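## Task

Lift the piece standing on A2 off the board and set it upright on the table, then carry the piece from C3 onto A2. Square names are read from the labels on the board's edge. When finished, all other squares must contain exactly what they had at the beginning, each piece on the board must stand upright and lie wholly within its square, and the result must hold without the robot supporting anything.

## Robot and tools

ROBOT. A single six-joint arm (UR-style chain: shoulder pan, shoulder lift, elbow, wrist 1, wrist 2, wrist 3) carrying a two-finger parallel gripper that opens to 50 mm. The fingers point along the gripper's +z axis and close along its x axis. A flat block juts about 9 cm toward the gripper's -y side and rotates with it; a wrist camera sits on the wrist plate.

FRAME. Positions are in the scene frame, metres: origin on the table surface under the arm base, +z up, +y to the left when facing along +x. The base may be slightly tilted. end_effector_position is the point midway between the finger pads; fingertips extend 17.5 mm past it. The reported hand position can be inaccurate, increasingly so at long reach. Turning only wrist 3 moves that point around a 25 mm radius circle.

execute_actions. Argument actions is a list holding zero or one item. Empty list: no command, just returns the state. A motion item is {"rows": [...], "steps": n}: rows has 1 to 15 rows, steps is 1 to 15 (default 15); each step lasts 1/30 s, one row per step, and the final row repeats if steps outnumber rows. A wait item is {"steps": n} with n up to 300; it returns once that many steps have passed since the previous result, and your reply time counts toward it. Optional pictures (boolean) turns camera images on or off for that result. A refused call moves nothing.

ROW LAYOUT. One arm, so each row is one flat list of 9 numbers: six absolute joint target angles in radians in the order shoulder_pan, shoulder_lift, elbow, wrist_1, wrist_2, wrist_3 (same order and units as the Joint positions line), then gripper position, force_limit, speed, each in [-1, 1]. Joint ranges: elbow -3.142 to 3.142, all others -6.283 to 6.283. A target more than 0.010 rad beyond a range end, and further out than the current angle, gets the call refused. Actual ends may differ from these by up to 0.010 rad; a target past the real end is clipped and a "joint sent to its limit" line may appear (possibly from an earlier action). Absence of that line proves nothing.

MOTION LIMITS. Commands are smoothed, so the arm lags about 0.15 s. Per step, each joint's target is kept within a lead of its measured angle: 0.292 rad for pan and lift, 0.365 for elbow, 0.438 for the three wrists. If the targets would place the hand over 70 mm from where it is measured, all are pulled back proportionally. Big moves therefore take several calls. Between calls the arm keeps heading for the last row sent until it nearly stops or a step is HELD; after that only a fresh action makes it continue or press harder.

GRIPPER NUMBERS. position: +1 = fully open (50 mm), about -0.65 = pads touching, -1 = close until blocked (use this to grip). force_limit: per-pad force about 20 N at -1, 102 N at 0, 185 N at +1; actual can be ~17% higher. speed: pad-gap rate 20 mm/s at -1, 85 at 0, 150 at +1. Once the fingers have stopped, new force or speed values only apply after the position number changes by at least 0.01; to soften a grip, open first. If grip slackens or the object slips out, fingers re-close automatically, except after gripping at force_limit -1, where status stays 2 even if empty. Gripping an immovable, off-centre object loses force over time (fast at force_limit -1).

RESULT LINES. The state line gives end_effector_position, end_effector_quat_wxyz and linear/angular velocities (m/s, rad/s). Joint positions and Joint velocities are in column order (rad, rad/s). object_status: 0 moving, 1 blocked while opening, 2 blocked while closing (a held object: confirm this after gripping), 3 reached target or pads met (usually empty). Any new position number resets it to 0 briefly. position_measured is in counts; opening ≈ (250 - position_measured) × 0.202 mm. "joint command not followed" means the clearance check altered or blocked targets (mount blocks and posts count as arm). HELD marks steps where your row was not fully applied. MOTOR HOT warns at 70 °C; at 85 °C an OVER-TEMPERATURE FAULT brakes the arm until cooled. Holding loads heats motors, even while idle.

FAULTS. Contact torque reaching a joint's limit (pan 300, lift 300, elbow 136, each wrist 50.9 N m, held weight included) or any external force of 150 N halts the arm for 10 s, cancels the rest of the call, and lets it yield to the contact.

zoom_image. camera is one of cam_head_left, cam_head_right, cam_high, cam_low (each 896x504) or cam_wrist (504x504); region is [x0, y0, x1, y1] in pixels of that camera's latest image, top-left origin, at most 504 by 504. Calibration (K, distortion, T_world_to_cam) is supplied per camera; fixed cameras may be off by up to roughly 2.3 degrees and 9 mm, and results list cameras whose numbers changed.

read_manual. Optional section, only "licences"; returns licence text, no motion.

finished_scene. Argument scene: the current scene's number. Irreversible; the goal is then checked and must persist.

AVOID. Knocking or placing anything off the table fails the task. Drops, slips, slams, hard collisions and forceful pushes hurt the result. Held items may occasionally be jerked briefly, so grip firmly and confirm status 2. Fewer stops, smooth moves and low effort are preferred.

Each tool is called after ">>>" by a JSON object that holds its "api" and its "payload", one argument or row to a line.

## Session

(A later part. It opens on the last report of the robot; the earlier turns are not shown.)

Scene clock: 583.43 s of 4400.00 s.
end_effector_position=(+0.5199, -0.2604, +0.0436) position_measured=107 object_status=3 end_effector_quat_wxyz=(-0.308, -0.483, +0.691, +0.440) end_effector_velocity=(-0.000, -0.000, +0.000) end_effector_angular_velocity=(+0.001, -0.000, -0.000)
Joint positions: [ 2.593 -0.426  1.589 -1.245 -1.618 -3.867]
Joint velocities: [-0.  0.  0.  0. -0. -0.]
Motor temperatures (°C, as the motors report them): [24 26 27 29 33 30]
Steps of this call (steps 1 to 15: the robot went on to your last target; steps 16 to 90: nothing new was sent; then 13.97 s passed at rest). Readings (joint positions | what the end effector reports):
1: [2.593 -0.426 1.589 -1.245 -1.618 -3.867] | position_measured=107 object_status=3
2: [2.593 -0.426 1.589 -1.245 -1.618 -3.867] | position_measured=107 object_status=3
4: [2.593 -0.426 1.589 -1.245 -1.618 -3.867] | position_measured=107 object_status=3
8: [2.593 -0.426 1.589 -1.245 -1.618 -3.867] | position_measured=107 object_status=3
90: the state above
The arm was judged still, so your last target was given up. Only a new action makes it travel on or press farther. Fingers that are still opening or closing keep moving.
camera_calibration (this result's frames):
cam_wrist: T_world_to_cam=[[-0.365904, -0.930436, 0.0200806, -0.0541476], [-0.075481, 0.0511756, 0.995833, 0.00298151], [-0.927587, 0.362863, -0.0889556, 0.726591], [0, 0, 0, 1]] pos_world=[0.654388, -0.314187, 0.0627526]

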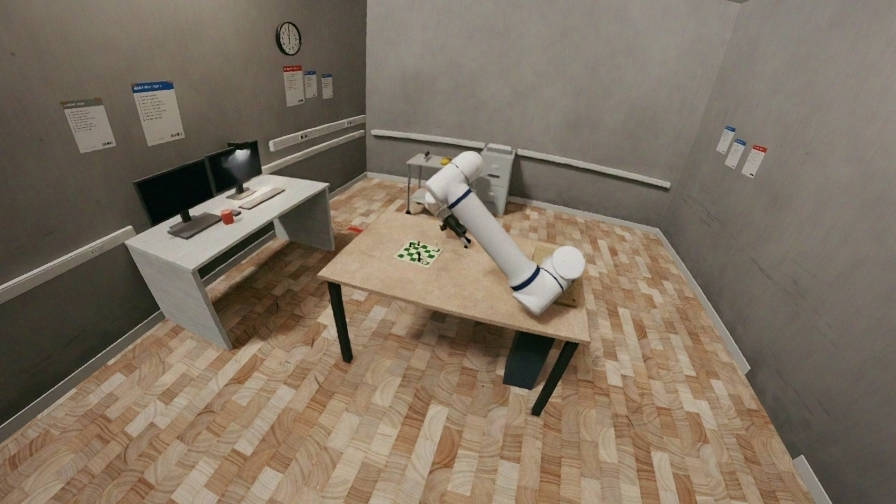

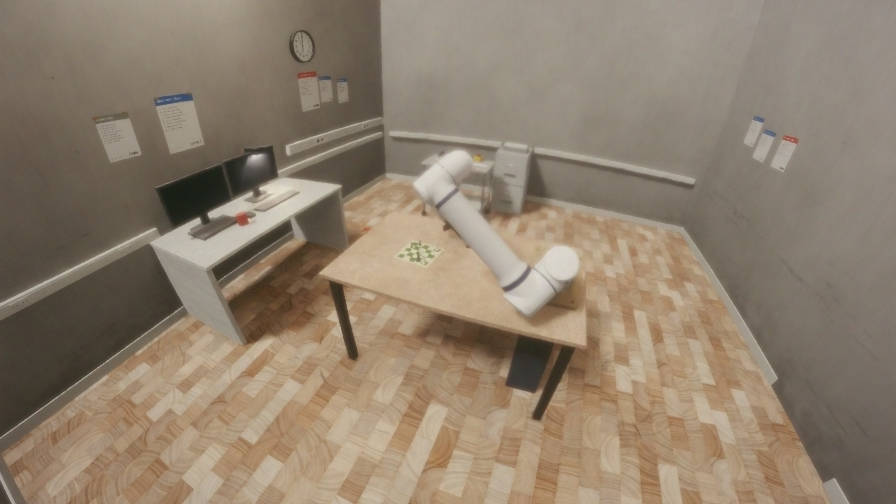

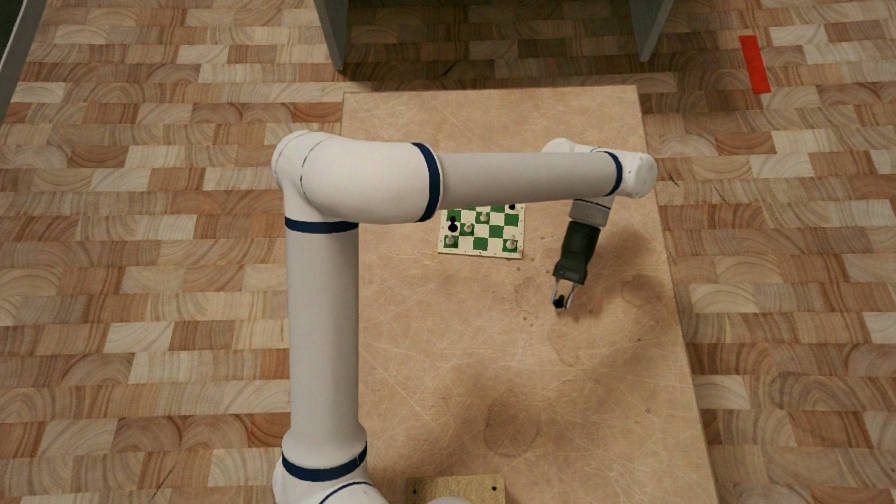

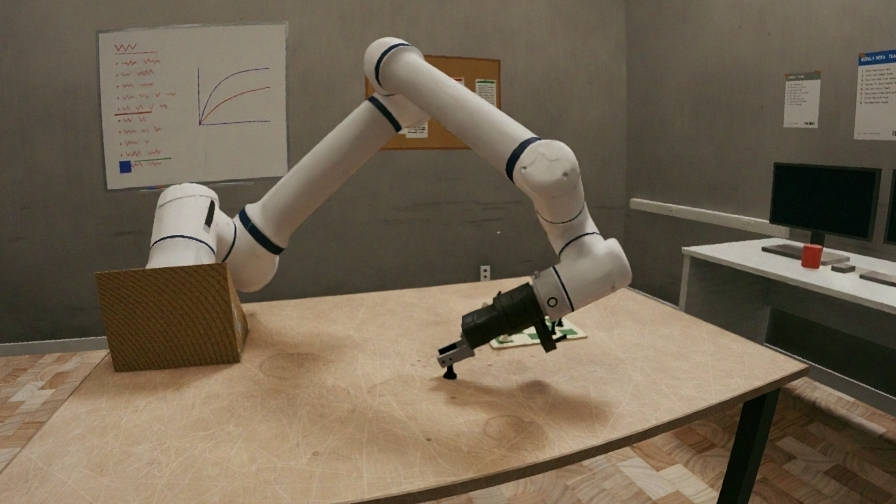

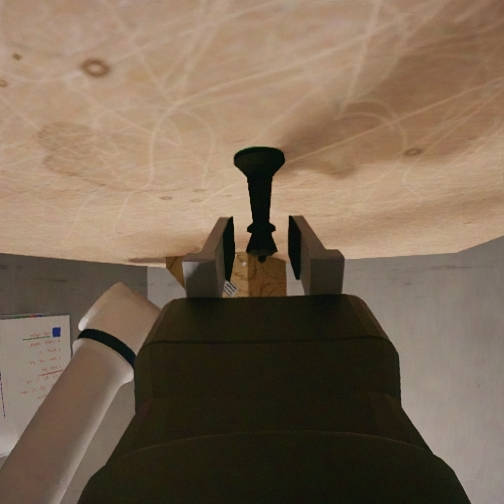

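>>> {"api": "execute_actions", "payload": {
  "actions": [
    {"rows": [[2.59289,-0.42640,1.58894,-1.24416,-1.61828,-3.86680,0.3,0,0],[2.59168,-0.42786,1.58871,-1.24248,-1.61949,-3.86690,0.3,0,0],[2.58978,-0.43014,1.58834,-1.23985,-1.62137,-3.86705,0.3,0,0],[2.58730,-0.43312,1.58787,-1.23640,-1.62385,-3.86726,0.3,0,0],[2.58433,-0.43670,1.58730,-1.23227,-1.62681,-3.86750,0.3,0,0],[2.58097,-0.44075,1.58666,-1.22760,-1.63016,-3.86778,0.3,0,0],[2.57731,-0.44515,1.58595,-1.22252,-1.63380,-3.86808,0.3,0,0],[2.57346,-0.44979,1.58522,-1.21716,-1.63764,-3.86840,0.3,0,0],[2.56950,-0.45455,1.58446,-1.21167,-1.64158,-3.86873,0.3,0,0],[2.56555,-0.45930,1.58370,-1.20619,-1.64552,-3.86906,0.3,0,0],[2.56163,-0.46473,1.58382,-1.20207,-1.64851,-3.86685,0.3,0,0],[2.55775,-0.47146,1.58563,-1.20066,-1.64966,-3.85967,0.3,0,0],[2.55403,-0.47931,1.58909,-1.20198,-1.64893,-3.84774,0.3,0,0],[2.55056,-0.48809,1.59414,-1.20605,-1.64631,-3.83126,0.3,0,0],[2.54746,-0.49761,1.60073,-1.21290,-1.64177,-3.81048,0.3,0,0]], "steps": 15}
  ],
  "pictures": false
}}

>>> {"api": "execute_actions", "payload": {
  "actions": [
    {"rows": [[2.54482,-0.50769,1.60879,-1.22258,-1.63528,-3.78554,0.3,0,0],[2.54276,-0.51816,1.61829,-1.23510,-1.62682,-3.75669,0.3,0,0],[2.54138,-0.52881,1.62916,-1.25050,-1.61635,-3.72414,0.3,0,0],[2.54032,-0.54003,1.64128,-1.26819,-1.60431,-3.68809,0.3,0,0],[2.53916,-0.55224,1.65447,-1.28743,-1.59121,-3.64885,0.3,0,0],[2.53792,-0.56540,1.66868,-1.30817,-1.57710,-3.60658,0.3,0,0],[2.53659,-0.57942,1.68382,-1.33027,-1.56205,-3.56153,0.3,0,0],[2.53519,-0.59424,1.69983,-1.35364,-1.54614,-3.51390,0.3,0,0],[2.53371,-0.60980,1.71663,-1.37816,-1.52945,-3.46392,0.3,0,0],[2.53218,-0.62602,1.73416,-1.40373,-1.51204,-3.41178,0.3,0,0],[2.53059,-0.64285,1.75233,-1.43026,-1.49398,-3.35770,0.3,0,0],[2.52894,-0.66021,1.77108,-1.45763,-1.47535,-3.30192,0.3,0,0],[2.52725,-0.67805,1.79034,-1.48574,-1.45622,-3.24462,0.3,0,0],[2.52553,-0.69627,1.81003,-1.51447,-1.43666,-3.18605,0.3,0,0],[2.52377,-0.71484,1.83008,-1.54374,-1.41673,-3.12639,0.3,0,0]], "steps": 15}
  ],
  "pictures": false
}}

>>> {"api": "execute_actions", "payload": {
  "actions": [
    {"rows": [[2.52199,-0.73367,1.85042,-1.57342,-1.39653,-3.06588,0.45,0,0],[2.52019,-0.75270,1.87097,-1.60342,-1.37611,-3.00474,0.45,0,0],[2.51837,-0.77187,1.89168,-1.63364,-1.35554,-2.94314,0.45,0,0],[2.51655,-0.79110,1.91245,-1.66395,-1.33490,-2.88135,0.45,0,0],[2.51473,-0.81033,1.93322,-1.69426,-1.31426,-2.81956,0.45,0,0],[2.51291,-0.82950,1.95393,-1.72448,-1.29369,-2.75796,0.45,0,0],[2.51111,-0.84853,1.97448,-1.75448,-1.27327,-2.69682,0.45,0,0],[2.50933,-0.86736,1.99482,-1.78416,-1.25307,-2.63631,0.45,0,0],[2.50757,-0.88593,2.01487,-1.81343,-1.23314,-2.57665,0.45,0,0],[2.50585,-0.90415,2.03456,-1.84216,-1.21358,-2.51808,0.45,0,0],[2.50416,-0.92199,2.05382,-1.87027,-1.19445,-2.46078,0.45,0,0],[2.50251,-0.93935,2.07257,-1.89764,-1.17582,-2.40500,0.45,0,0],[2.50092,-0.95618,2.09074,-1.92417,-1.15776,-2.35092,0.45,0,0],[2.49939,-0.97240,2.10827,-1.94974,-1.14035,-2.29878,0.45,0,0],[2.49791,-0.98796,2.12507,-1.97426,-1.12366,-2.24880,0.45,0,0]], "steps": 15}
  ],
  "pictures": false
}}

>>> {"api": "execute_actions", "payload": {
  "actions": [
    {"rows": [[2.49651,-1.00278,2.14108,-1.99763,-1.10775,-2.20117,0.45,0,0],[2.49518,-1.01680,2.15622,-2.01973,-1.09270,-2.15612,0.45,0,0],[2.49394,-1.02996,2.17043,-2.04047,-1.07859,-2.11385,0.45,0,0],[2.49278,-1.04217,2.18362,-2.05971,-1.06549,-2.07461,0.45,0,0],[2.49172,-1.05339,2.19574,-2.07740,-1.05345,-2.03856,0.45,0,0],[2.49110,-1.06320,2.20607,-2.09332,-1.04240,-2.00561,0.45,0,0],[2.49125,-1.07122,2.21399,-2.10730,-1.03224,-1.97558,0.45,0,0],[2.49212,-1.07744,2.21947,-2.11927,-1.02309,-1.94876,0.45,0,0],[2.49371,-1.08180,2.22252,-2.12909,-1.01500,-1.92540,0.45,0,0],[2.49597,-1.08428,2.22311,-2.13670,-1.00808,-1.90571,0.45,0,0],[2.49890,-1.08486,2.22125,-2.14199,-1.00241,-1.88998,0.45,0,0],[2.50243,-1.08348,2.21692,-2.14485,-0.99810,-1.87846,0.45,0,0],[2.50657,-1.08013,2.21011,-2.14519,-0.99521,-1.87141,0.45,0,0],[2.51120,-1.07557,2.20169,-2.14419,-0.99297,-1.86644,0.45,0,0],[2.51620,-1.07065,2.19258,-2.14312,-0.99055,-1.86107,0.45,0,0]], "steps": 15}
  ],
  "pictures": false
}}

>>> {"api": "execute_actions", "payload": {
  "actions": [
    {"rows": [[2.52155,-1.06538,2.18284,-2.14197,-0.98795,-1.85532,0.45,0,0],[2.52722,-1.05980,2.17253,-2.14076,-0.98521,-1.84924,0.45,0,0],[2.53316,-1.05396,2.16172,-2.13948,-0.98233,-1.84286,0.45,0,0],[2.53934,-1.04787,2.15047,-2.13816,-0.97934,-1.83622,0.45,0,0],[2.54573,-1.04158,2.13884,-2.13679,-0.97624,-1.82936,0.45,0,0],[2.55229,-1.03512,2.12690,-2.13538,-0.97306,-1.82231,0.45,0,0],[2.55899,-1.02853,2.11471,-2.13394,-0.96982,-1.81512,0.45,0,0],[2.56579,-1.02183,2.10232,-2.13248,-0.96652,-1.80781,0.45,0,0],[2.57266,-1.01506,2.08982,-2.13101,-0.96319,-1.80043,0.45,0,0],[2.57957,-1.00827,2.07725,-2.12953,-0.95985,-1.79302,0.45,0,0],[2.58648,-1.00147,2.06467,-2.12804,-0.95650,-1.78560,0.45,0,0],[2.59335,-0.99470,2.05217,-2.12657,-0.95317,-1.77822,0.45,0,0],[2.60015,-0.98800,2.03978,-2.12511,-0.94987,-1.77091,0.45,0,0],[2.60685,-0.98141,2.02759,-2.12367,-0.94663,-1.76372,0.45,0,0],[2.61341,-0.97495,2.01565,-2.12226,-0.94345,-1.75667,0.45,0,0]], "steps": 15}
  ],
  "pictures": false
}}

>>> {"api": "execute_actions", "payload": {
  "actions": [
    {"rows": [[2.61980,-0.96866,2.00402,-2.12089,-0.94035,-1.74981,0.45,0,0],[2.62598,-0.96257,1.99277,-2.11957,-0.93736,-1.74317,0.45,0,0],[2.63192,-0.95673,1.98196,-2.11829,-0.93448,-1.73679,0.45,0,0],[2.63759,-0.95115,1.97165,-2.11708,-0.93174,-1.73071,0.45,0,0],[2.64294,-0.94588,1.96191,-2.11593,-0.92914,-1.72496,0.45,0,0],[2.64794,-0.94096,1.95280,-2.11486,-0.92672,-1.71959,0.45,0,0],[2.65257,-0.93640,1.94438,-2.11386,-0.92448,-1.71462,0.45,0,0],[2.65678,-0.93226,1.93672,-2.11296,-0.92244,-1.71010,0.45,0,0],[2.66054,-0.92855,1.92987,-2.11215,-0.92062,-1.70606,0.45,0,0],[2.66382,-0.92533,1.92391,-2.11145,-0.91903,-1.70254,0.45,0,0],[2.66658,-0.92261,1.91888,-2.11086,-0.91769,-1.69957,0.45,0,0],[2.66879,-0.92044,1.91487,-2.11038,-0.91662,-1.69720,0.45,0,0],[2.67040,-0.91885,1.91192,-2.11004,-0.91584,-1.69547,0.45,0,0],[2.67140,-0.91786,1.91011,-2.10982,-0.91535,-1.69439,0.45,0,0],[2.67174,-0.91753,1.90949,-2.10975,-0.91519,-1.69403,0.45,0,0]], "steps": 15}
  ],
  "pictures": false
}}

>>> {"api": "execute_actions", "payload": {
  "actions": [
    {"steps": 15}
  ]
}}

Scene clock: 703.93 s of 4400.00 s.
end_effector_position=(+0.5210, -0.2595, +0.0900) position_measured=107 object_status=3 end_effector_quat_wxyz=(-0.310, -0.478, +0.699, +0.432) end_effector_velocity=(-0.003, +0.023, +0.127) end_effector_angular_velocity=(-0.342, -0.050, -0.140)
Joint positions: [ 2.559 -0.472  1.589 -1.208 -1.645 -3.85 ]
Joint velocities: [-0.105 -0.213  0.095 -0.008 -0.     0.316]
Motor temperatures (°C, as the motors report them): [25 26 27 29 33 30]
Steps of this call (steps 1 to 90: nothing new was sent; then 117.00 s passed at rest; steps 91 to 105: all 15 steps of this action). Readings (joint positions | what the end effector reports):
91: [2.593 -0.426 1.589 -1.245 -1.618 -3.867] | position_measured=107 object_status=3
92: [2.593 -0.426 1.589 -1.245 -1.618 -3.867] | position_measured=107 object_status=3
94: [2.592 -0.427 1.589 -1.243 -1.619 -3.867] | position_measured=107 object_status=3
98: [2.584 -0.438 1.587 -1.231 -1.628 -3.867] | position_measured=107 object_status=3
105: the state above

Scene clock: 704.43 s of 4400.00 s.
end_effector_position=(+0.5344, -0.2282, +0.0988) position_measured=107 object_status=3 end_effector_quat_wxyz=(-0.312, -0.305, +0.867, +0.239) end_effector_velocity=(+0.047, +0.101, -0.010) end_effector_angular_velocity=(-1.426, -0.528, -1.020)
Joint positions: [ 2.53  -0.655  1.766 -1.451 -1.48  -3.316]
Joint velocities: [-0.05  -0.505  0.545 -0.789  0.537  1.617]
Motor temperatures (°C, as the motors report them): [25 26 27 29 33 30]
Steps of this call (steps 1 to 15: all 15 steps of this action). Readings (joint positions | what the end effector reports):
1: [2.556 -0.480 1.593 -1.210 -1.644 -3.837] | position_measured=107 object_status=3
2: [2.553 -0.488 1.598 -1.214 -1.641 -3.821] | position_measured=107 object_status=3
4: [2.548 -0.506 1.612 -1.230 -1.630 -3.778] | position_measured=107 object_status=3
8: [2.541 -0.550 1.655 -1.289 -1.590 -3.649] | position_measured=107 object_status=3
15: the state above

Scene clock: 704.93 s of 4400.00 s.
end_effector_position=(+0.5603, -0.1583, +0.1066) position_measured=85 object_status=3 end_effector_quat_wxyz=(-0.147, +0.054, +0.987, +0.026) end_effector_velocity=(+0.039, +0.164, +0.034) end_effector_angular_velocity=(-0.651, -0.778, -1.283)
Joint positions: [ 2.503 -0.93   2.062 -1.883 -1.186 -2.436]
Joint velocities: [-0.048 -0.503  0.543 -0.788  0.537  1.611]
Motor temperatures (°C, as the motors report them): [25 26 27 29 33 30]
Steps of this call (steps 1 to 15: all 15 steps of this action). Readings (joint positions | what the end effector reports):
1: [2.528 -0.673 1.785 -1.478 -1.462 -3.261] | position_measured=97 object_status=0
2: [2.526 -0.691 1.804 -1.506 -1.443 -3.204] | position_measured=87 object_status=0
4: [2.523 -0.727 1.843 -1.563 -1.403 -3.087] | position_measured=85 object_status=0
8: [2.516 -0.802 1.925 -1.682 -1.323 -2.845] | position_measured=85 object_status=0
15: the state above

Scene clock: 705.43 s of 4400.00 s.
end_effector_position=(+0.5867, -0.0993, +0.1198) position_measured=85 object_status=3 end_effector_quat_wxyz=(-0.007, +0.260, +0.966, -0.001) end_effector_velocity=(+0.121, +0.028, +0.014) end_effector_angular_velocity=(-0.040, -0.136, -0.185)
Joint positions: [ 2.504 -1.076  2.208 -2.133 -1.006 -1.902]
Joint velocities: [ 0.104  0.022 -0.12  -0.097  0.134  0.363]
Motor temperatures (°C, as the motors report them): [25 26 27 29 33 30]
Steps of this call (steps 1 to 15: all 15 steps of this action). Readings (joint positions | what the end effector reports):
1: [2.502 -0.947 2.080 -1.909 -1.168 -2.382] | position_measured=85 object_status=3
2: [2.500 -0.963 2.098 -1.934 -1.151 -2.330] | position_measured=85 object_status=3
4: [2.497 -0.993 2.131 -1.982 -1.118 -2.233] | position_measured=85 object_status=3
8: [2.493 -1.043 2.184 -2.062 -1.063 -2.068] | position_measured=85 object_status=3
15: the state above

Scene clock: 705.93 s of 4400.00 s.
end_effector_position=(+0.6789, -0.0945, +0.1157) position_measured=85 object_status=3 end_effector_quat_wxyz=(+0.001, +0.270, +0.963, -0.002) end_effector_velocity=(+0.208, +0.017, -0.025) end_effector_angular_velocity=(-0.000, -0.002, -0.002)
Joint positions: [ 2.59  -0.998  2.057 -2.127 -0.955 -1.782]
Joint velocities: [ 0.197  0.194 -0.36   0.041  0.096  0.214]
Motor temperatures (°C, as the motors report them): [25 26 27 29 33 30]
Steps of this call (steps 1 to 15: all 15 steps of this action). Readings (joint positions | what the end effector reports):
1: [2.507 -1.074 2.203 -2.136 -1.001 -1.890] | position_measured=85 object_status=3
2: [2.512 -1.072 2.197 -2.137 -0.998 -1.881] | position_measured=85 object_status=3
4: [2.521 -1.064 2.181 -2.138 -0.991 -1.863] | position_measured=85 object_status=3
8: [2.544 -1.043 2.141 -2.136 -0.978 -1.833] | position_measured=85 object_status=3
15: the state above

Scene clock: 706.43 s of 4400.00 s.
end_effector_position=(+0.7569, -0.0831, +0.1016) position_measured=85 object_status=3 end_effector_quat_wxyz=(+0.000, +0.270, +0.963, -0.001) end_effector_velocity=(+0.061, +0.013, -0.014) end_effector_angular_velocity=(+0.003, +0.000, +0.002)
Joint positions: [ 2.665 -0.924  1.921 -2.111 -0.918 -1.701]
Joint velocities: [ 0.059  0.058 -0.108  0.012  0.029  0.063]
Motor temperatures (°C, as the motors report them): [25 26 27 29 33 30]
Steps of this call (steps 1 to 15: all 15 steps of this action). Readings (joint positions | what the end effector reports):
1: [2.597 -0.991 2.045 -2.126 -0.951 -1.774] | position_measured=85 object_status=3
2: [2.604 -0.985 2.033 -2.124 -0.948 -1.767] | position_measured=85 object_status=3
4: [2.616 -0.972 2.010 -2.122 -0.942 -1.754] | position_measured=85 object_status=3
8: [2.639 -0.949 1.969 -2.117 -0.931 -1.729] | position_measured=85 object_status=3
15: the state above

Scene clock: 706.93 s of 4400.00 s.
end_effector_position=(+0.7635, -0.0816, +0.1000) position_measured=85 object_status=3 end_effector_quat_wxyz=(+0.000, +0.270, +0.963, -0.001) end_effector_velocity=(+0.001, -0.000, +0.000) end_effector_angular_velocity=(-0.000, -0.000, +0.000)
Joint positions: [ 2.672 -0.918  1.91  -2.11  -0.915 -1.694]
Joint velocities: [ 0.     0.001 -0.001 -0.     0.     0.001]
Motor temperatures (°C, as the motors report them): [25 26 27 29 33 30]
Steps of this call (steps 1 to 15: the robot went on to your last target). Readings (joint positions | what the end effector reports):
1: [2.667 -0.922 1.918 -2.111 -0.917 -1.699] | position_measured=85 object_status=3
2: [2.668 -0.921 1.916 -2.110 -0.917 -1.698] | position_measured=85 object_status=3
4: [2.670 -0.919 1.913 -2.110 -0.916 -1.696] | position_measured=85 object_status=3
8: [2.671 -0.918 1.910 -2.110 -0.915 -1.695] | position_measured=85 object_status=3
15: the state above
camera_calibration (this result's frames):
cam_wrist: T_world_to_cam=[[-0.839067, 0.543817, -0.0151393, 0.685293], [0.507132, 0.791932, 0.34009, -0.362733], [0.196936, 0.277681, -0.940271, 0.112329], [0, 0, 0, 1]] pos_world=[0.736838, -0.116606, 0.239356]

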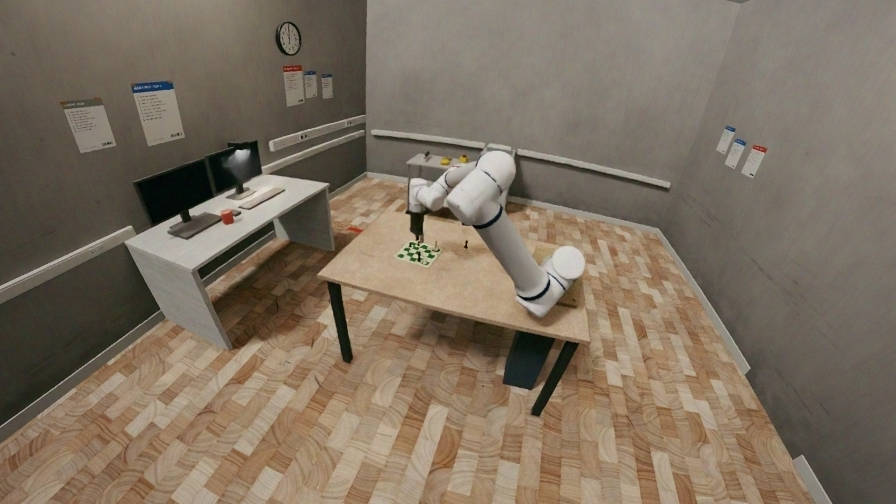

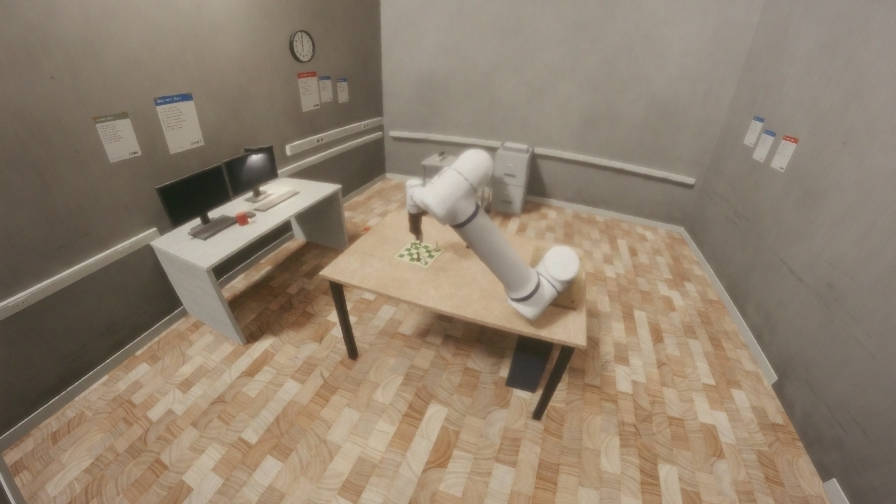

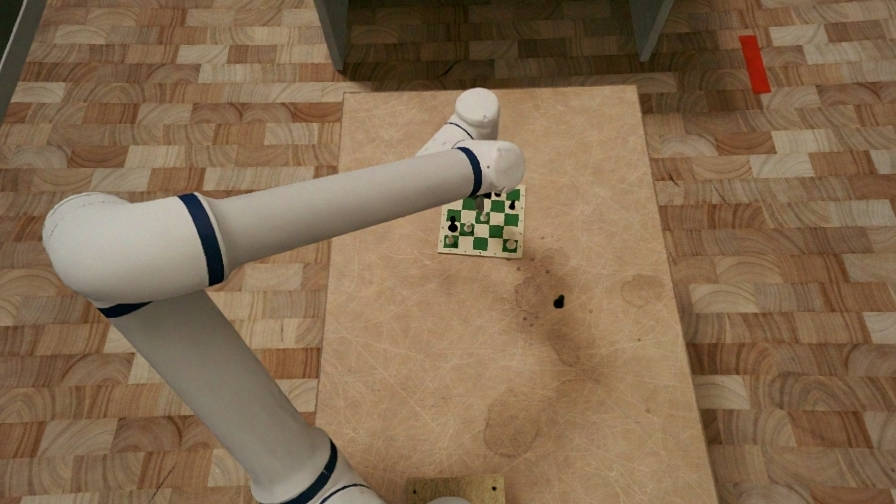

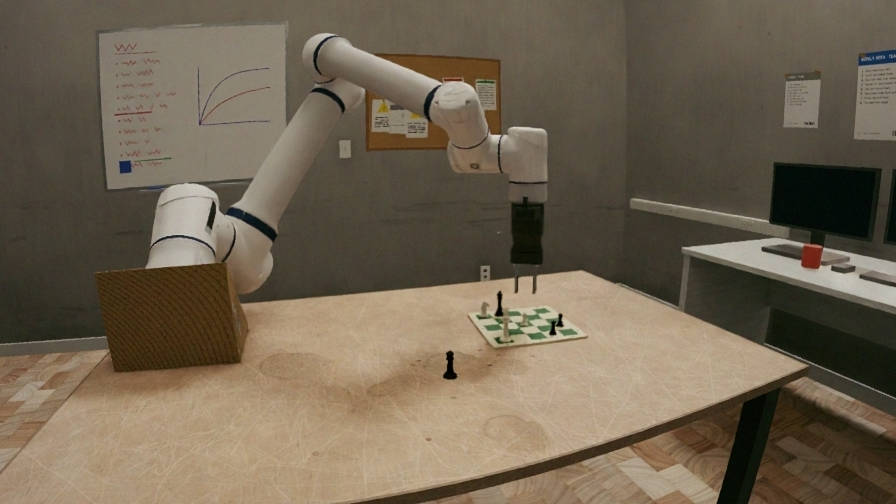

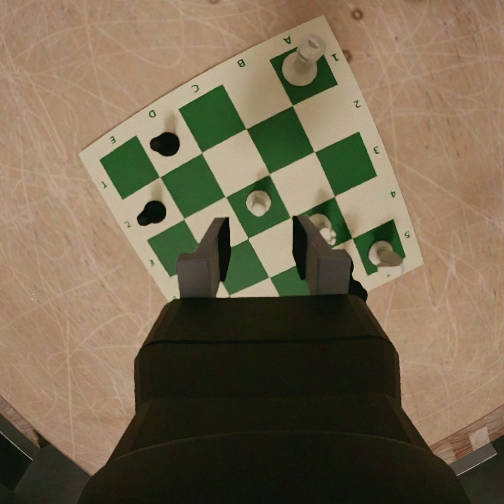

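>>> {"api": "zoom_image", "payload": {
  "camera": "cam_wrist",
  "region": [190, 140, 340, 290]
}}

>>> {"api": "zoom_image", "payload": {
  "camera": "cam_low",
  "region": [440, 260, 620, 390]
}}

Region (190, 140, 340, 290) of cam_wrist's 504x504 image, scaled by 3.360, with more detail than that image has.

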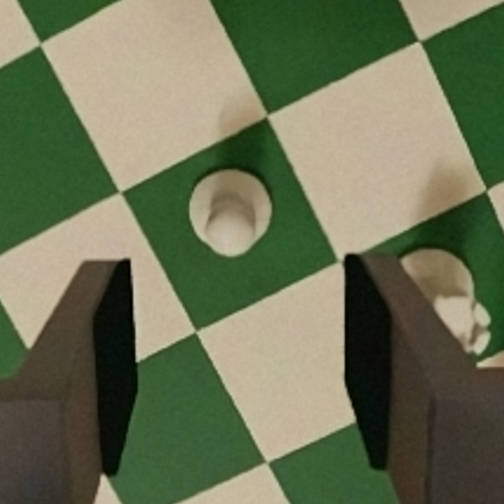

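Region (440, 260, 620, 390) of cam_low's 896x504 image, scaled by 2.800, with more detail than that image has.

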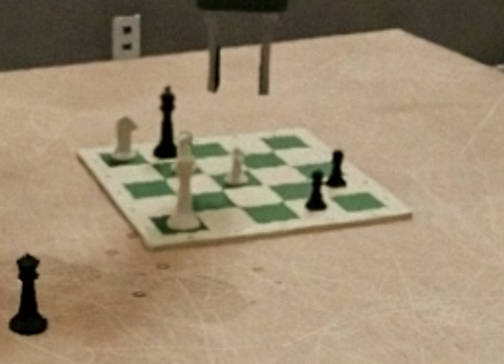

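>>> {"api": "zoom_image", "payload": {
  "camera": "cam_low",
  "region": [510, 300, 580, 345]
}}

Region (510, 300, 580, 345) of cam_low's 896x504 image, scaled by 7.200, with more detail than that image has; it fills the top 324 rows of this view, and the rest is white.

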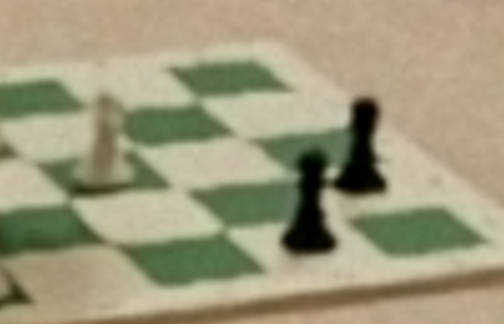

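>>> {"api": "execute_actions", "payload": {
  "actions": [
    {"rows": [[2.67190,-0.91729,1.90961,-2.11021,-0.91512,-1.69385,0.3,0,0],[2.67235,-0.91661,1.90995,-2.11156,-0.91493,-1.69333,0.3,0,0],[2.67308,-0.91550,1.91051,-2.11374,-0.91461,-1.69250,0.3,0,0],[2.67406,-0.91400,1.91125,-2.11667,-0.91419,-1.69138,0.3,0,0],[2.67528,-0.91215,1.91218,-2.12030,-0.91367,-1.68998,0.3,0,0],[2.67671,-0.90998,1.91326,-2.12456,-0.91305,-1.68835,0.3,0,0],[2.67833,-0.90752,1.91449,-2.12939,-0.91235,-1.68649,0.3,0,0],[2.68012,-0.90480,1.91585,-2.13473,-0.91158,-1.68445,0.3,0,0],[2.68206,-0.90185,1.91732,-2.14051,-0.91075,-1.68223,0.3,0,0],[2.68413,-0.89871,1.91889,-2.14667,-0.90986,-1.67986,0.3,0,0],[2.68631,-0.89541,1.92054,-2.15315,-0.90892,-1.67738,0.3,0,0],[2.68857,-0.89197,1.92225,-2.15988,-0.90795,-1.67480,0.3,0,0],[2.69089,-0.88845,1.92402,-2.16680,-0.90695,-1.67214,0.3,0,0],[2.69325,-0.88485,1.92581,-2.17385,-0.90594,-1.66944,0.3,0,0],[2.69564,-0.88123,1.92762,-2.18096,-0.90491,-1.66671,0.3,0,0]], "steps": 15}
  ],
  "pictures": false
}}

>>> {"api": "execute_actions", "payload": {
  "actions": [
    {"rows": [[2.69818,-0.87802,1.92876,-2.18715,-0.90386,-1.66375,0.3,0,0],[2.70071,-0.87485,1.92990,-2.19328,-0.90281,-1.66082,0.3,0,0],[2.70318,-0.87173,1.93101,-2.19930,-0.90179,-1.65794,0.3,0,0],[2.70559,-0.86869,1.93209,-2.20516,-0.90079,-1.65514,0.3,0,0],[2.70791,-0.86577,1.93313,-2.21080,-0.89983,-1.65245,0.3,0,0],[2.71011,-0.86299,1.93412,-2.21616,-0.89892,-1.64989,0.3,0,0],[2.71218,-0.86038,1.93505,-2.22119,-0.89806,-1.64748,0.3,0,0],[2.71409,-0.85798,1.93591,-2.22583,-0.89727,-1.64526,0.3,0,0],[2.71582,-0.85580,1.93669,-2.23004,-0.89655,-1.64325,0.3,0,0],[2.71735,-0.85388,1.93737,-2.23375,-0.89592,-1.64148,0.3,0,0],[2.71864,-0.85224,1.93796,-2.23691,-0.89539,-1.63997,0.3,0,0],[2.71969,-0.85092,1.93843,-2.23946,-0.89495,-1.63875,0.3,0,0],[2.72047,-0.84994,1.93878,-2.24135,-0.89463,-1.63784,0.3,0,0],[2.72095,-0.84933,1.93900,-2.24253,-0.89443,-1.63728,0.3,0,0],[2.72112,-0.84912,1.93907,-2.24293,-0.89436,-1.63709,0.3,0,0]], "steps": 15}
  ],
  "pictures": false
}}

>>> {"api": "execute_actions", "payload": {
  "actions": [
    {"steps": 12}
  ]
}}

>>> {"api": "zoom_image", "payload": {
  "camera": "cam_wrist",
  "region": [170, 150, 350, 310]
}}

>>> {"api": "zoom_image", "payload": {
  "camera": "cam_low",
  "region": [480, 270, 590, 350]
}}

Scene clock: 822.57 s of 4400.00 s.
end_effector_position=(+0.7626, -0.0844, +0.0752) position_measured=107 object_status=3 end_effector_quat_wxyz=(+0.000, +0.270, +0.963, -0.001) end_effector_velocity=(-0.006, -0.011, -0.096) end_effector_angular_velocity=(+0.000, -0.000, -0.001)
Joint positions: [ 2.688 -0.893  1.922 -2.159 -0.908 -1.675]
Joint velocities: [ 0.063  0.097  0.049 -0.19   0.027  0.073]
Motor temperatures (°C, as the motors report them): [25 26 27 29 33 30]
Steps of this call (steps 1 to 15: the robot went on to your last target; steps 16 to 90: nothing new was sent; then 112.13 s passed at rest; steps 91 to 105: all 15 steps of this action). Readings (joint positions | what the end effector reports):
91: [2.672 -0.918 1.909 -2.110 -0.915 -1.694] | position_measured=96 object_status=0
92: [2.672 -0.917 1.909 -2.110 -0.915 -1.694] | position_measured=105 object_status=0
94: [2.672 -0.917 1.910 -2.111 -0.915 -1.693] | position_measured=107 object_status=0
98: [2.676 -0.911 1.912 -2.122 -0.913 -1.689] | position_measured=107 object_status=0
105: the state above

Scene clock: 823.07 s of 4400.00 s.
end_effector_position=(+0.7619, -0.0856, +0.0357) position_measured=107 object_status=3 end_effector_quat_wxyz=(+0.000, +0.270, +0.963, -0.001) end_effector_velocity=(-0.001, -0.000, -0.035) end_effector_angular_velocity=(+0.001, +0.001, -0.001)
Joint positions: [ 2.718 -0.853  1.938 -2.236 -0.896 -1.641]
Joint velocities: [ 0.027  0.035  0.012 -0.066  0.011  0.032]
Motor temperatures (°C, as the motors report them): [25 26 27 29 33 30]
Steps of this call (steps 1 to 15: all 15 steps of this action). Readings (joint positions | what the end effector reports):
1: [2.690 -0.889 1.924 -2.165 -0.907 -1.673] | position_measured=107 object_status=3
2: [2.693 -0.886 1.925 -2.171 -0.906 -1.670] | position_measured=107 object_status=3
4: [2.697 -0.880 1.928 -2.184 -0.904 -1.665] | position_measured=107 object_status=3
8: [2.707 -0.868 1.932 -2.207 -0.900 -1.654] | position_measured=107 object_status=3
15: the state above

Scene clock: 823.47 s of 4400.00 s.
end_effector_position=(+0.7618, -0.0856, +0.0321) position_measured=107 object_status=3 end_effector_quat_wxyz=(+0.000, +0.270, +0.963, -0.001) end_effector_velocity=(+0.000, -0.000, -0.001) end_effector_angular_velocity=(-0.000, -0.001, +0.001)
Joint positions: [ 2.721 -0.849  1.939 -2.243 -0.894 -1.637]
Joint velocities: [ 0.001  0.001  0.    -0.003  0.     0.001]
Motor temperatures (°C, as the motors report them): [25 26 27 29 33 30]
Steps of this call (steps 1 to 12: the robot went on to your last target). Readings (joint positions | what the end effector reports):
1: [2.719 -0.852 1.938 -2.238 -0.895 -1.640] | position_measured=107 object_status=3
2: [2.720 -0.851 1.938 -2.239 -0.895 -1.639] | position_measured=107 object_status=3
4: [2.720 -0.850 1.939 -2.241 -0.895 -1.638] | position_measured=107 object_status=3
8: [2.721 -0.849 1.939 -2.242 -0.894 -1.637] | position_measured=107 object_status=3
12: the state above
camera_calibration (this result's frames):
cam_wrist: T_world_to_cam=[[-0.839073, 0.543808, -0.0151446, 0.685043], [0.507122, 0.791939, 0.340088, -0.335663], [0.196937, 0.277679, -0.940271, 0.0498868], [0, 0, 0, 1]] pos_world=[0.735198, -0.12056, 0.171437]

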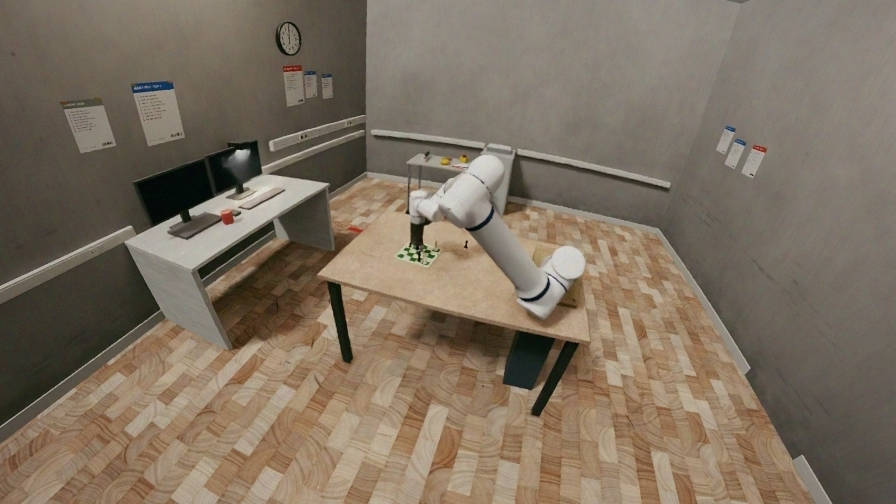

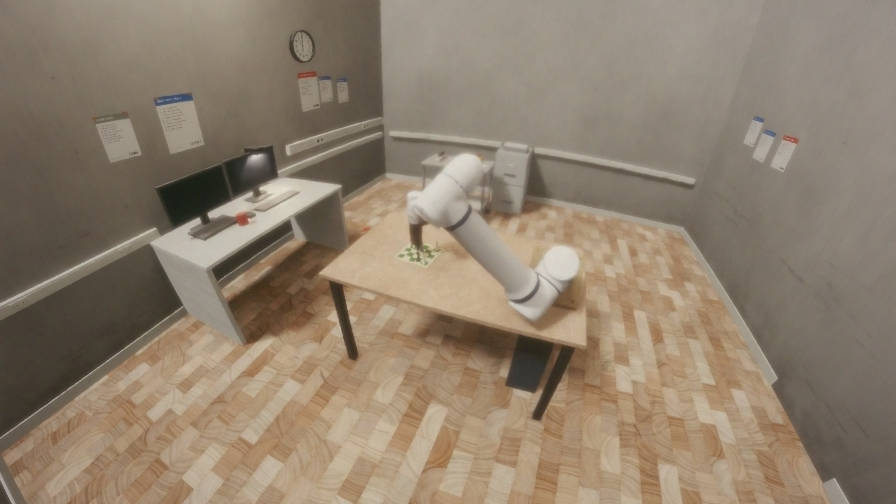

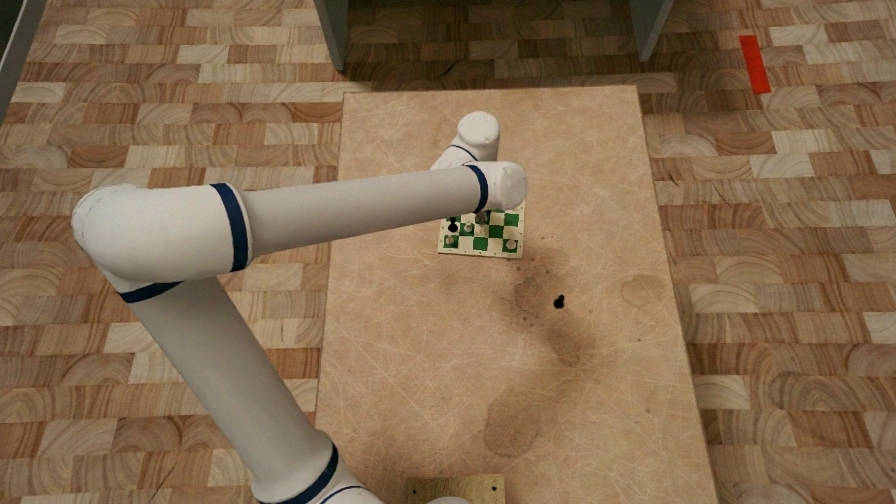

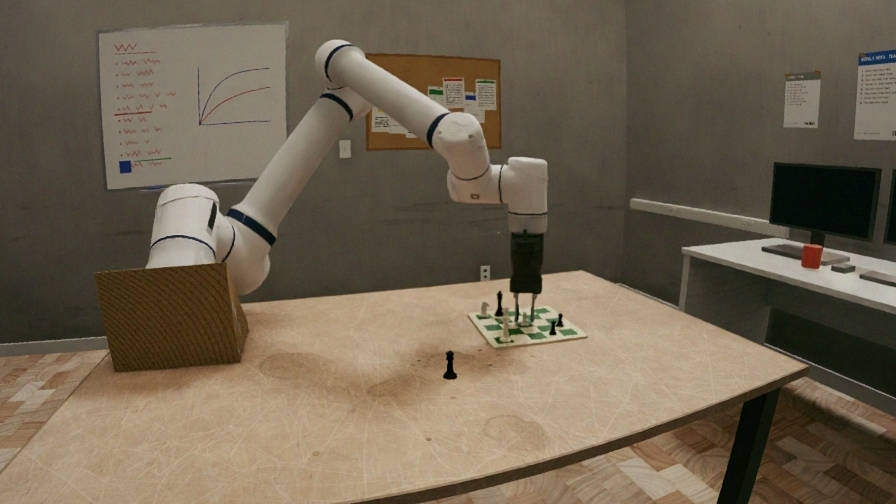

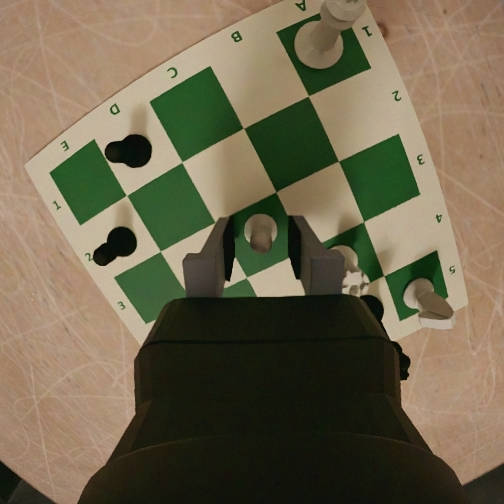

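Region (170, 150, 350, 310) of cam_wrist's 504x504 image, scaled by 2.800, with more detail than that image has.

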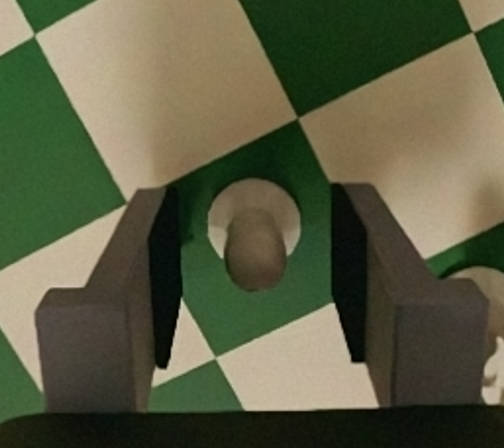

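Region (480, 270, 590, 350) of cam_low's 896x504 image, scaled by 4.582, with more detail than that image has; it fills the top 367 rows of this view, and the rest is white.

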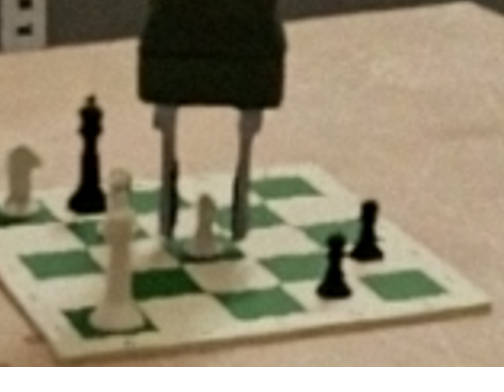

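>>> {"api": "execute_actions", "payload": {
  "actions": [
    {"rows": [[2.72112,-0.84912,1.93907,-2.24293,-0.89436,-1.63709,-1,0.3,-0.5]], "steps": 15}
  ],
  "pictures": false
}}

>>> {"api": "execute_actions", "payload": {
  "actions": [
    {"steps": 12}
  ]
}}

>>> {"api": "zoom_image", "payload": {
  "camera": "cam_wrist",
  "region": [170, 150, 350, 310]
}}

Scene clock: 836.53 s of 4400.00 s.
end_effector_position=(+0.7618, -0.0856, +0.0320) position_measured=212 object_status=0 end_effector_quat_wxyz=(+0.000, +0.270, +0.963, -0.001) end_effector_velocity=(+0.001, +0.000, +0.001) end_effector_angular_velocity=(-0.001, -0.002, +0.001)
Joint positions: [ 2.721 -0.849  1.939 -2.243 -0.894 -1.637]
Joint velocities: [-0.    -0.001 -0.    -0.001  0.    -0.   ]
Motor temperatures (°C, as the motors report them): [25 26 27 29 33 30]
Steps of this call (steps 1 to 15: the robot went on to your last target; steps 16 to 90: nothing new was sent; then 9.57 s passed at rest; steps 91 to 105: all 15 steps of this action). Readings (joint positions | what the end effector reports):
91: [2.721 -0.849 1.939 -2.243 -0.894 -1.637] | position_measured=114 object_status=0
92: [2.721 -0.849 1.939 -2.243 -0.894 -1.637] | position_measured=122 object_status=0
94: [2.721 -0.849 1.939 -2.243 -0.894 -1.637] | position_measured=140 object_status=0
98: [2.721 -0.849 1.939 -2.243 -0.894 -1.637] | position_measured=174 object_status=0
105: the state above

Scene clock: 836.93 s of 4400.00 s.
end_effector_position=(+0.7618, -0.0856, +0.0320) position_measured=212 object_status=2 end_effector_quat_wxyz=(+0.000, +0.270, +0.963, -0.001) end_effector_velocity=(-0.000, -0.000, -0.000) end_effector_angular_velocity=(+0.000, +0.000, +0.000)
Joint positions: [ 2.721 -0.849  1.939 -2.243 -0.894 -1.637]
Joint velocities: [ 0.  0. -0. -0.  0. -0.]
Motor temperatures (°C, as the motors report them): [25 26 27 29 33 30]
Steps of this call (steps 1 to 12: the robot went on to your last target). Readings (joint positions | what the end effector reports):
1: [2.721 -0.849 1.939 -2.243 -0.894 -1.637] | position_measured=212 object_status=0
2: [2.721 -0.849 1.939 -2.243 -0.894 -1.637] | position_measured=212 object_status=0
4: [2.721 -0.849 1.939 -2.243 -0.894 -1.637] | position_measured=212 object_status=2
8: [2.721 -0.849 1.939 -2.243 -0.894 -1.637] | position_measured=212 object_status=2
12: the state above
camera_calibration (this result's frames):
cam_wrist: T_world_to_cam=[[-0.839072, 0.54381, -0.0151334, 0.685034], [0.507127, 0.791936, 0.340087, -0.335633], [0.196928, 0.277683, -0.940272, 0.0498052], [0, 0, 0, 1]] pos_world=[0.735193, -0.120558, 0.171342]

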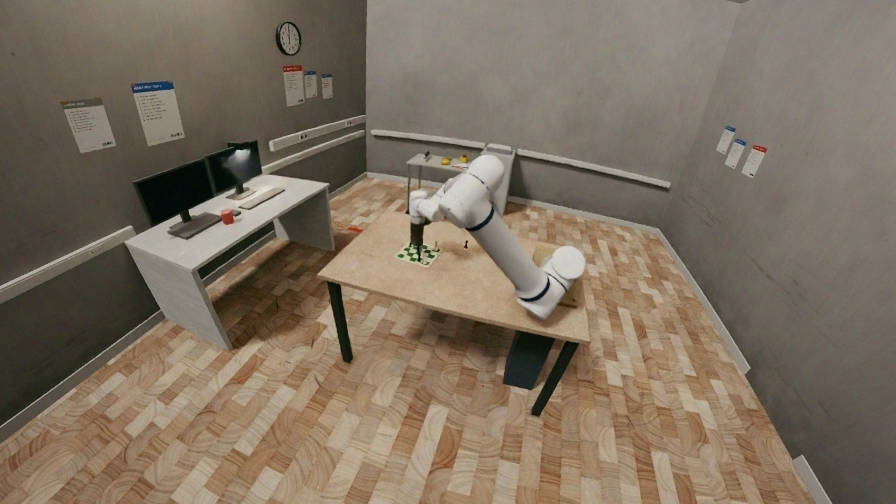

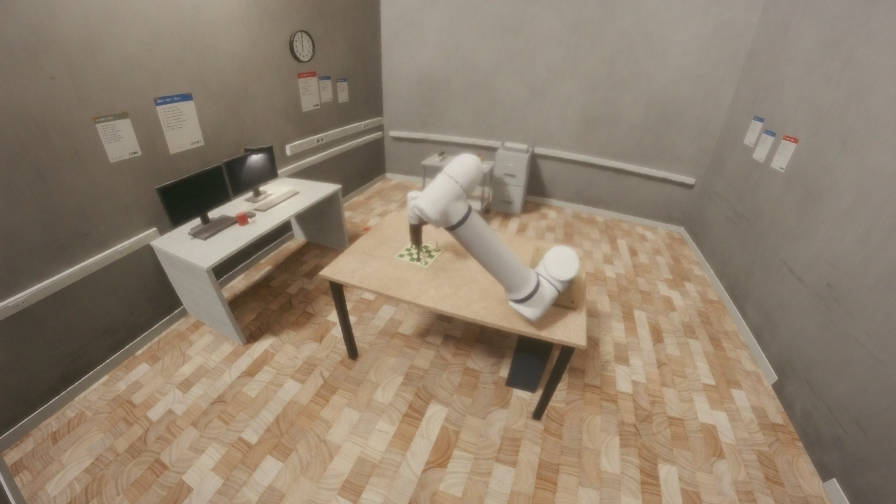

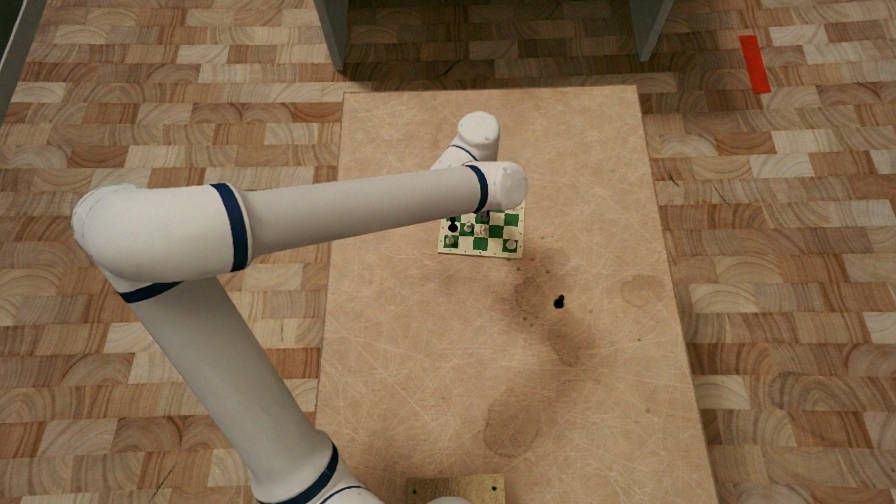

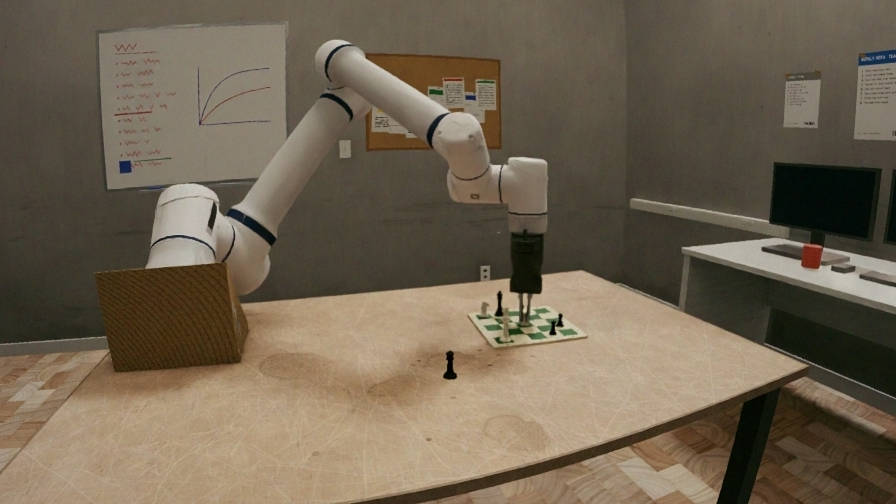

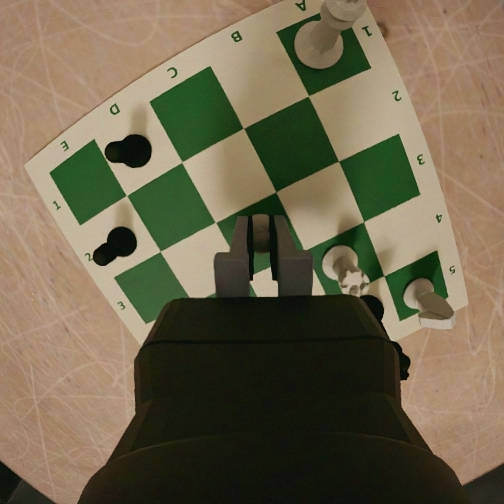

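Region (170, 150, 350, 310) of cam_wrist's 504x504 image, scaled by 2.800, with more detail than that image has.

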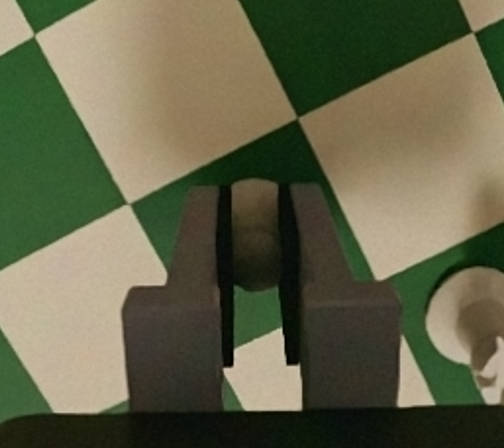

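>>> {"api": "zoom_image", "payload": {
  "camera": "cam_high",
  "region": [420, 180, 560, 270]
}}

Region (420, 180, 560, 270) of cam_high's 896x504 image, scaled by 3.600, with more detail than that image has; it fills the top 324 rows of this view, and the rest is white.

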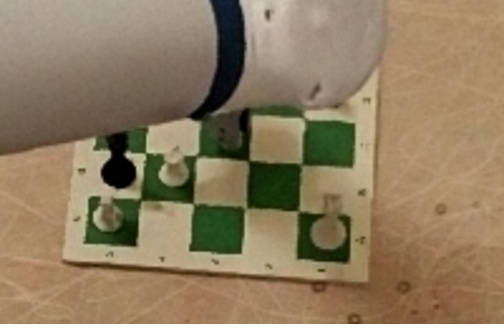

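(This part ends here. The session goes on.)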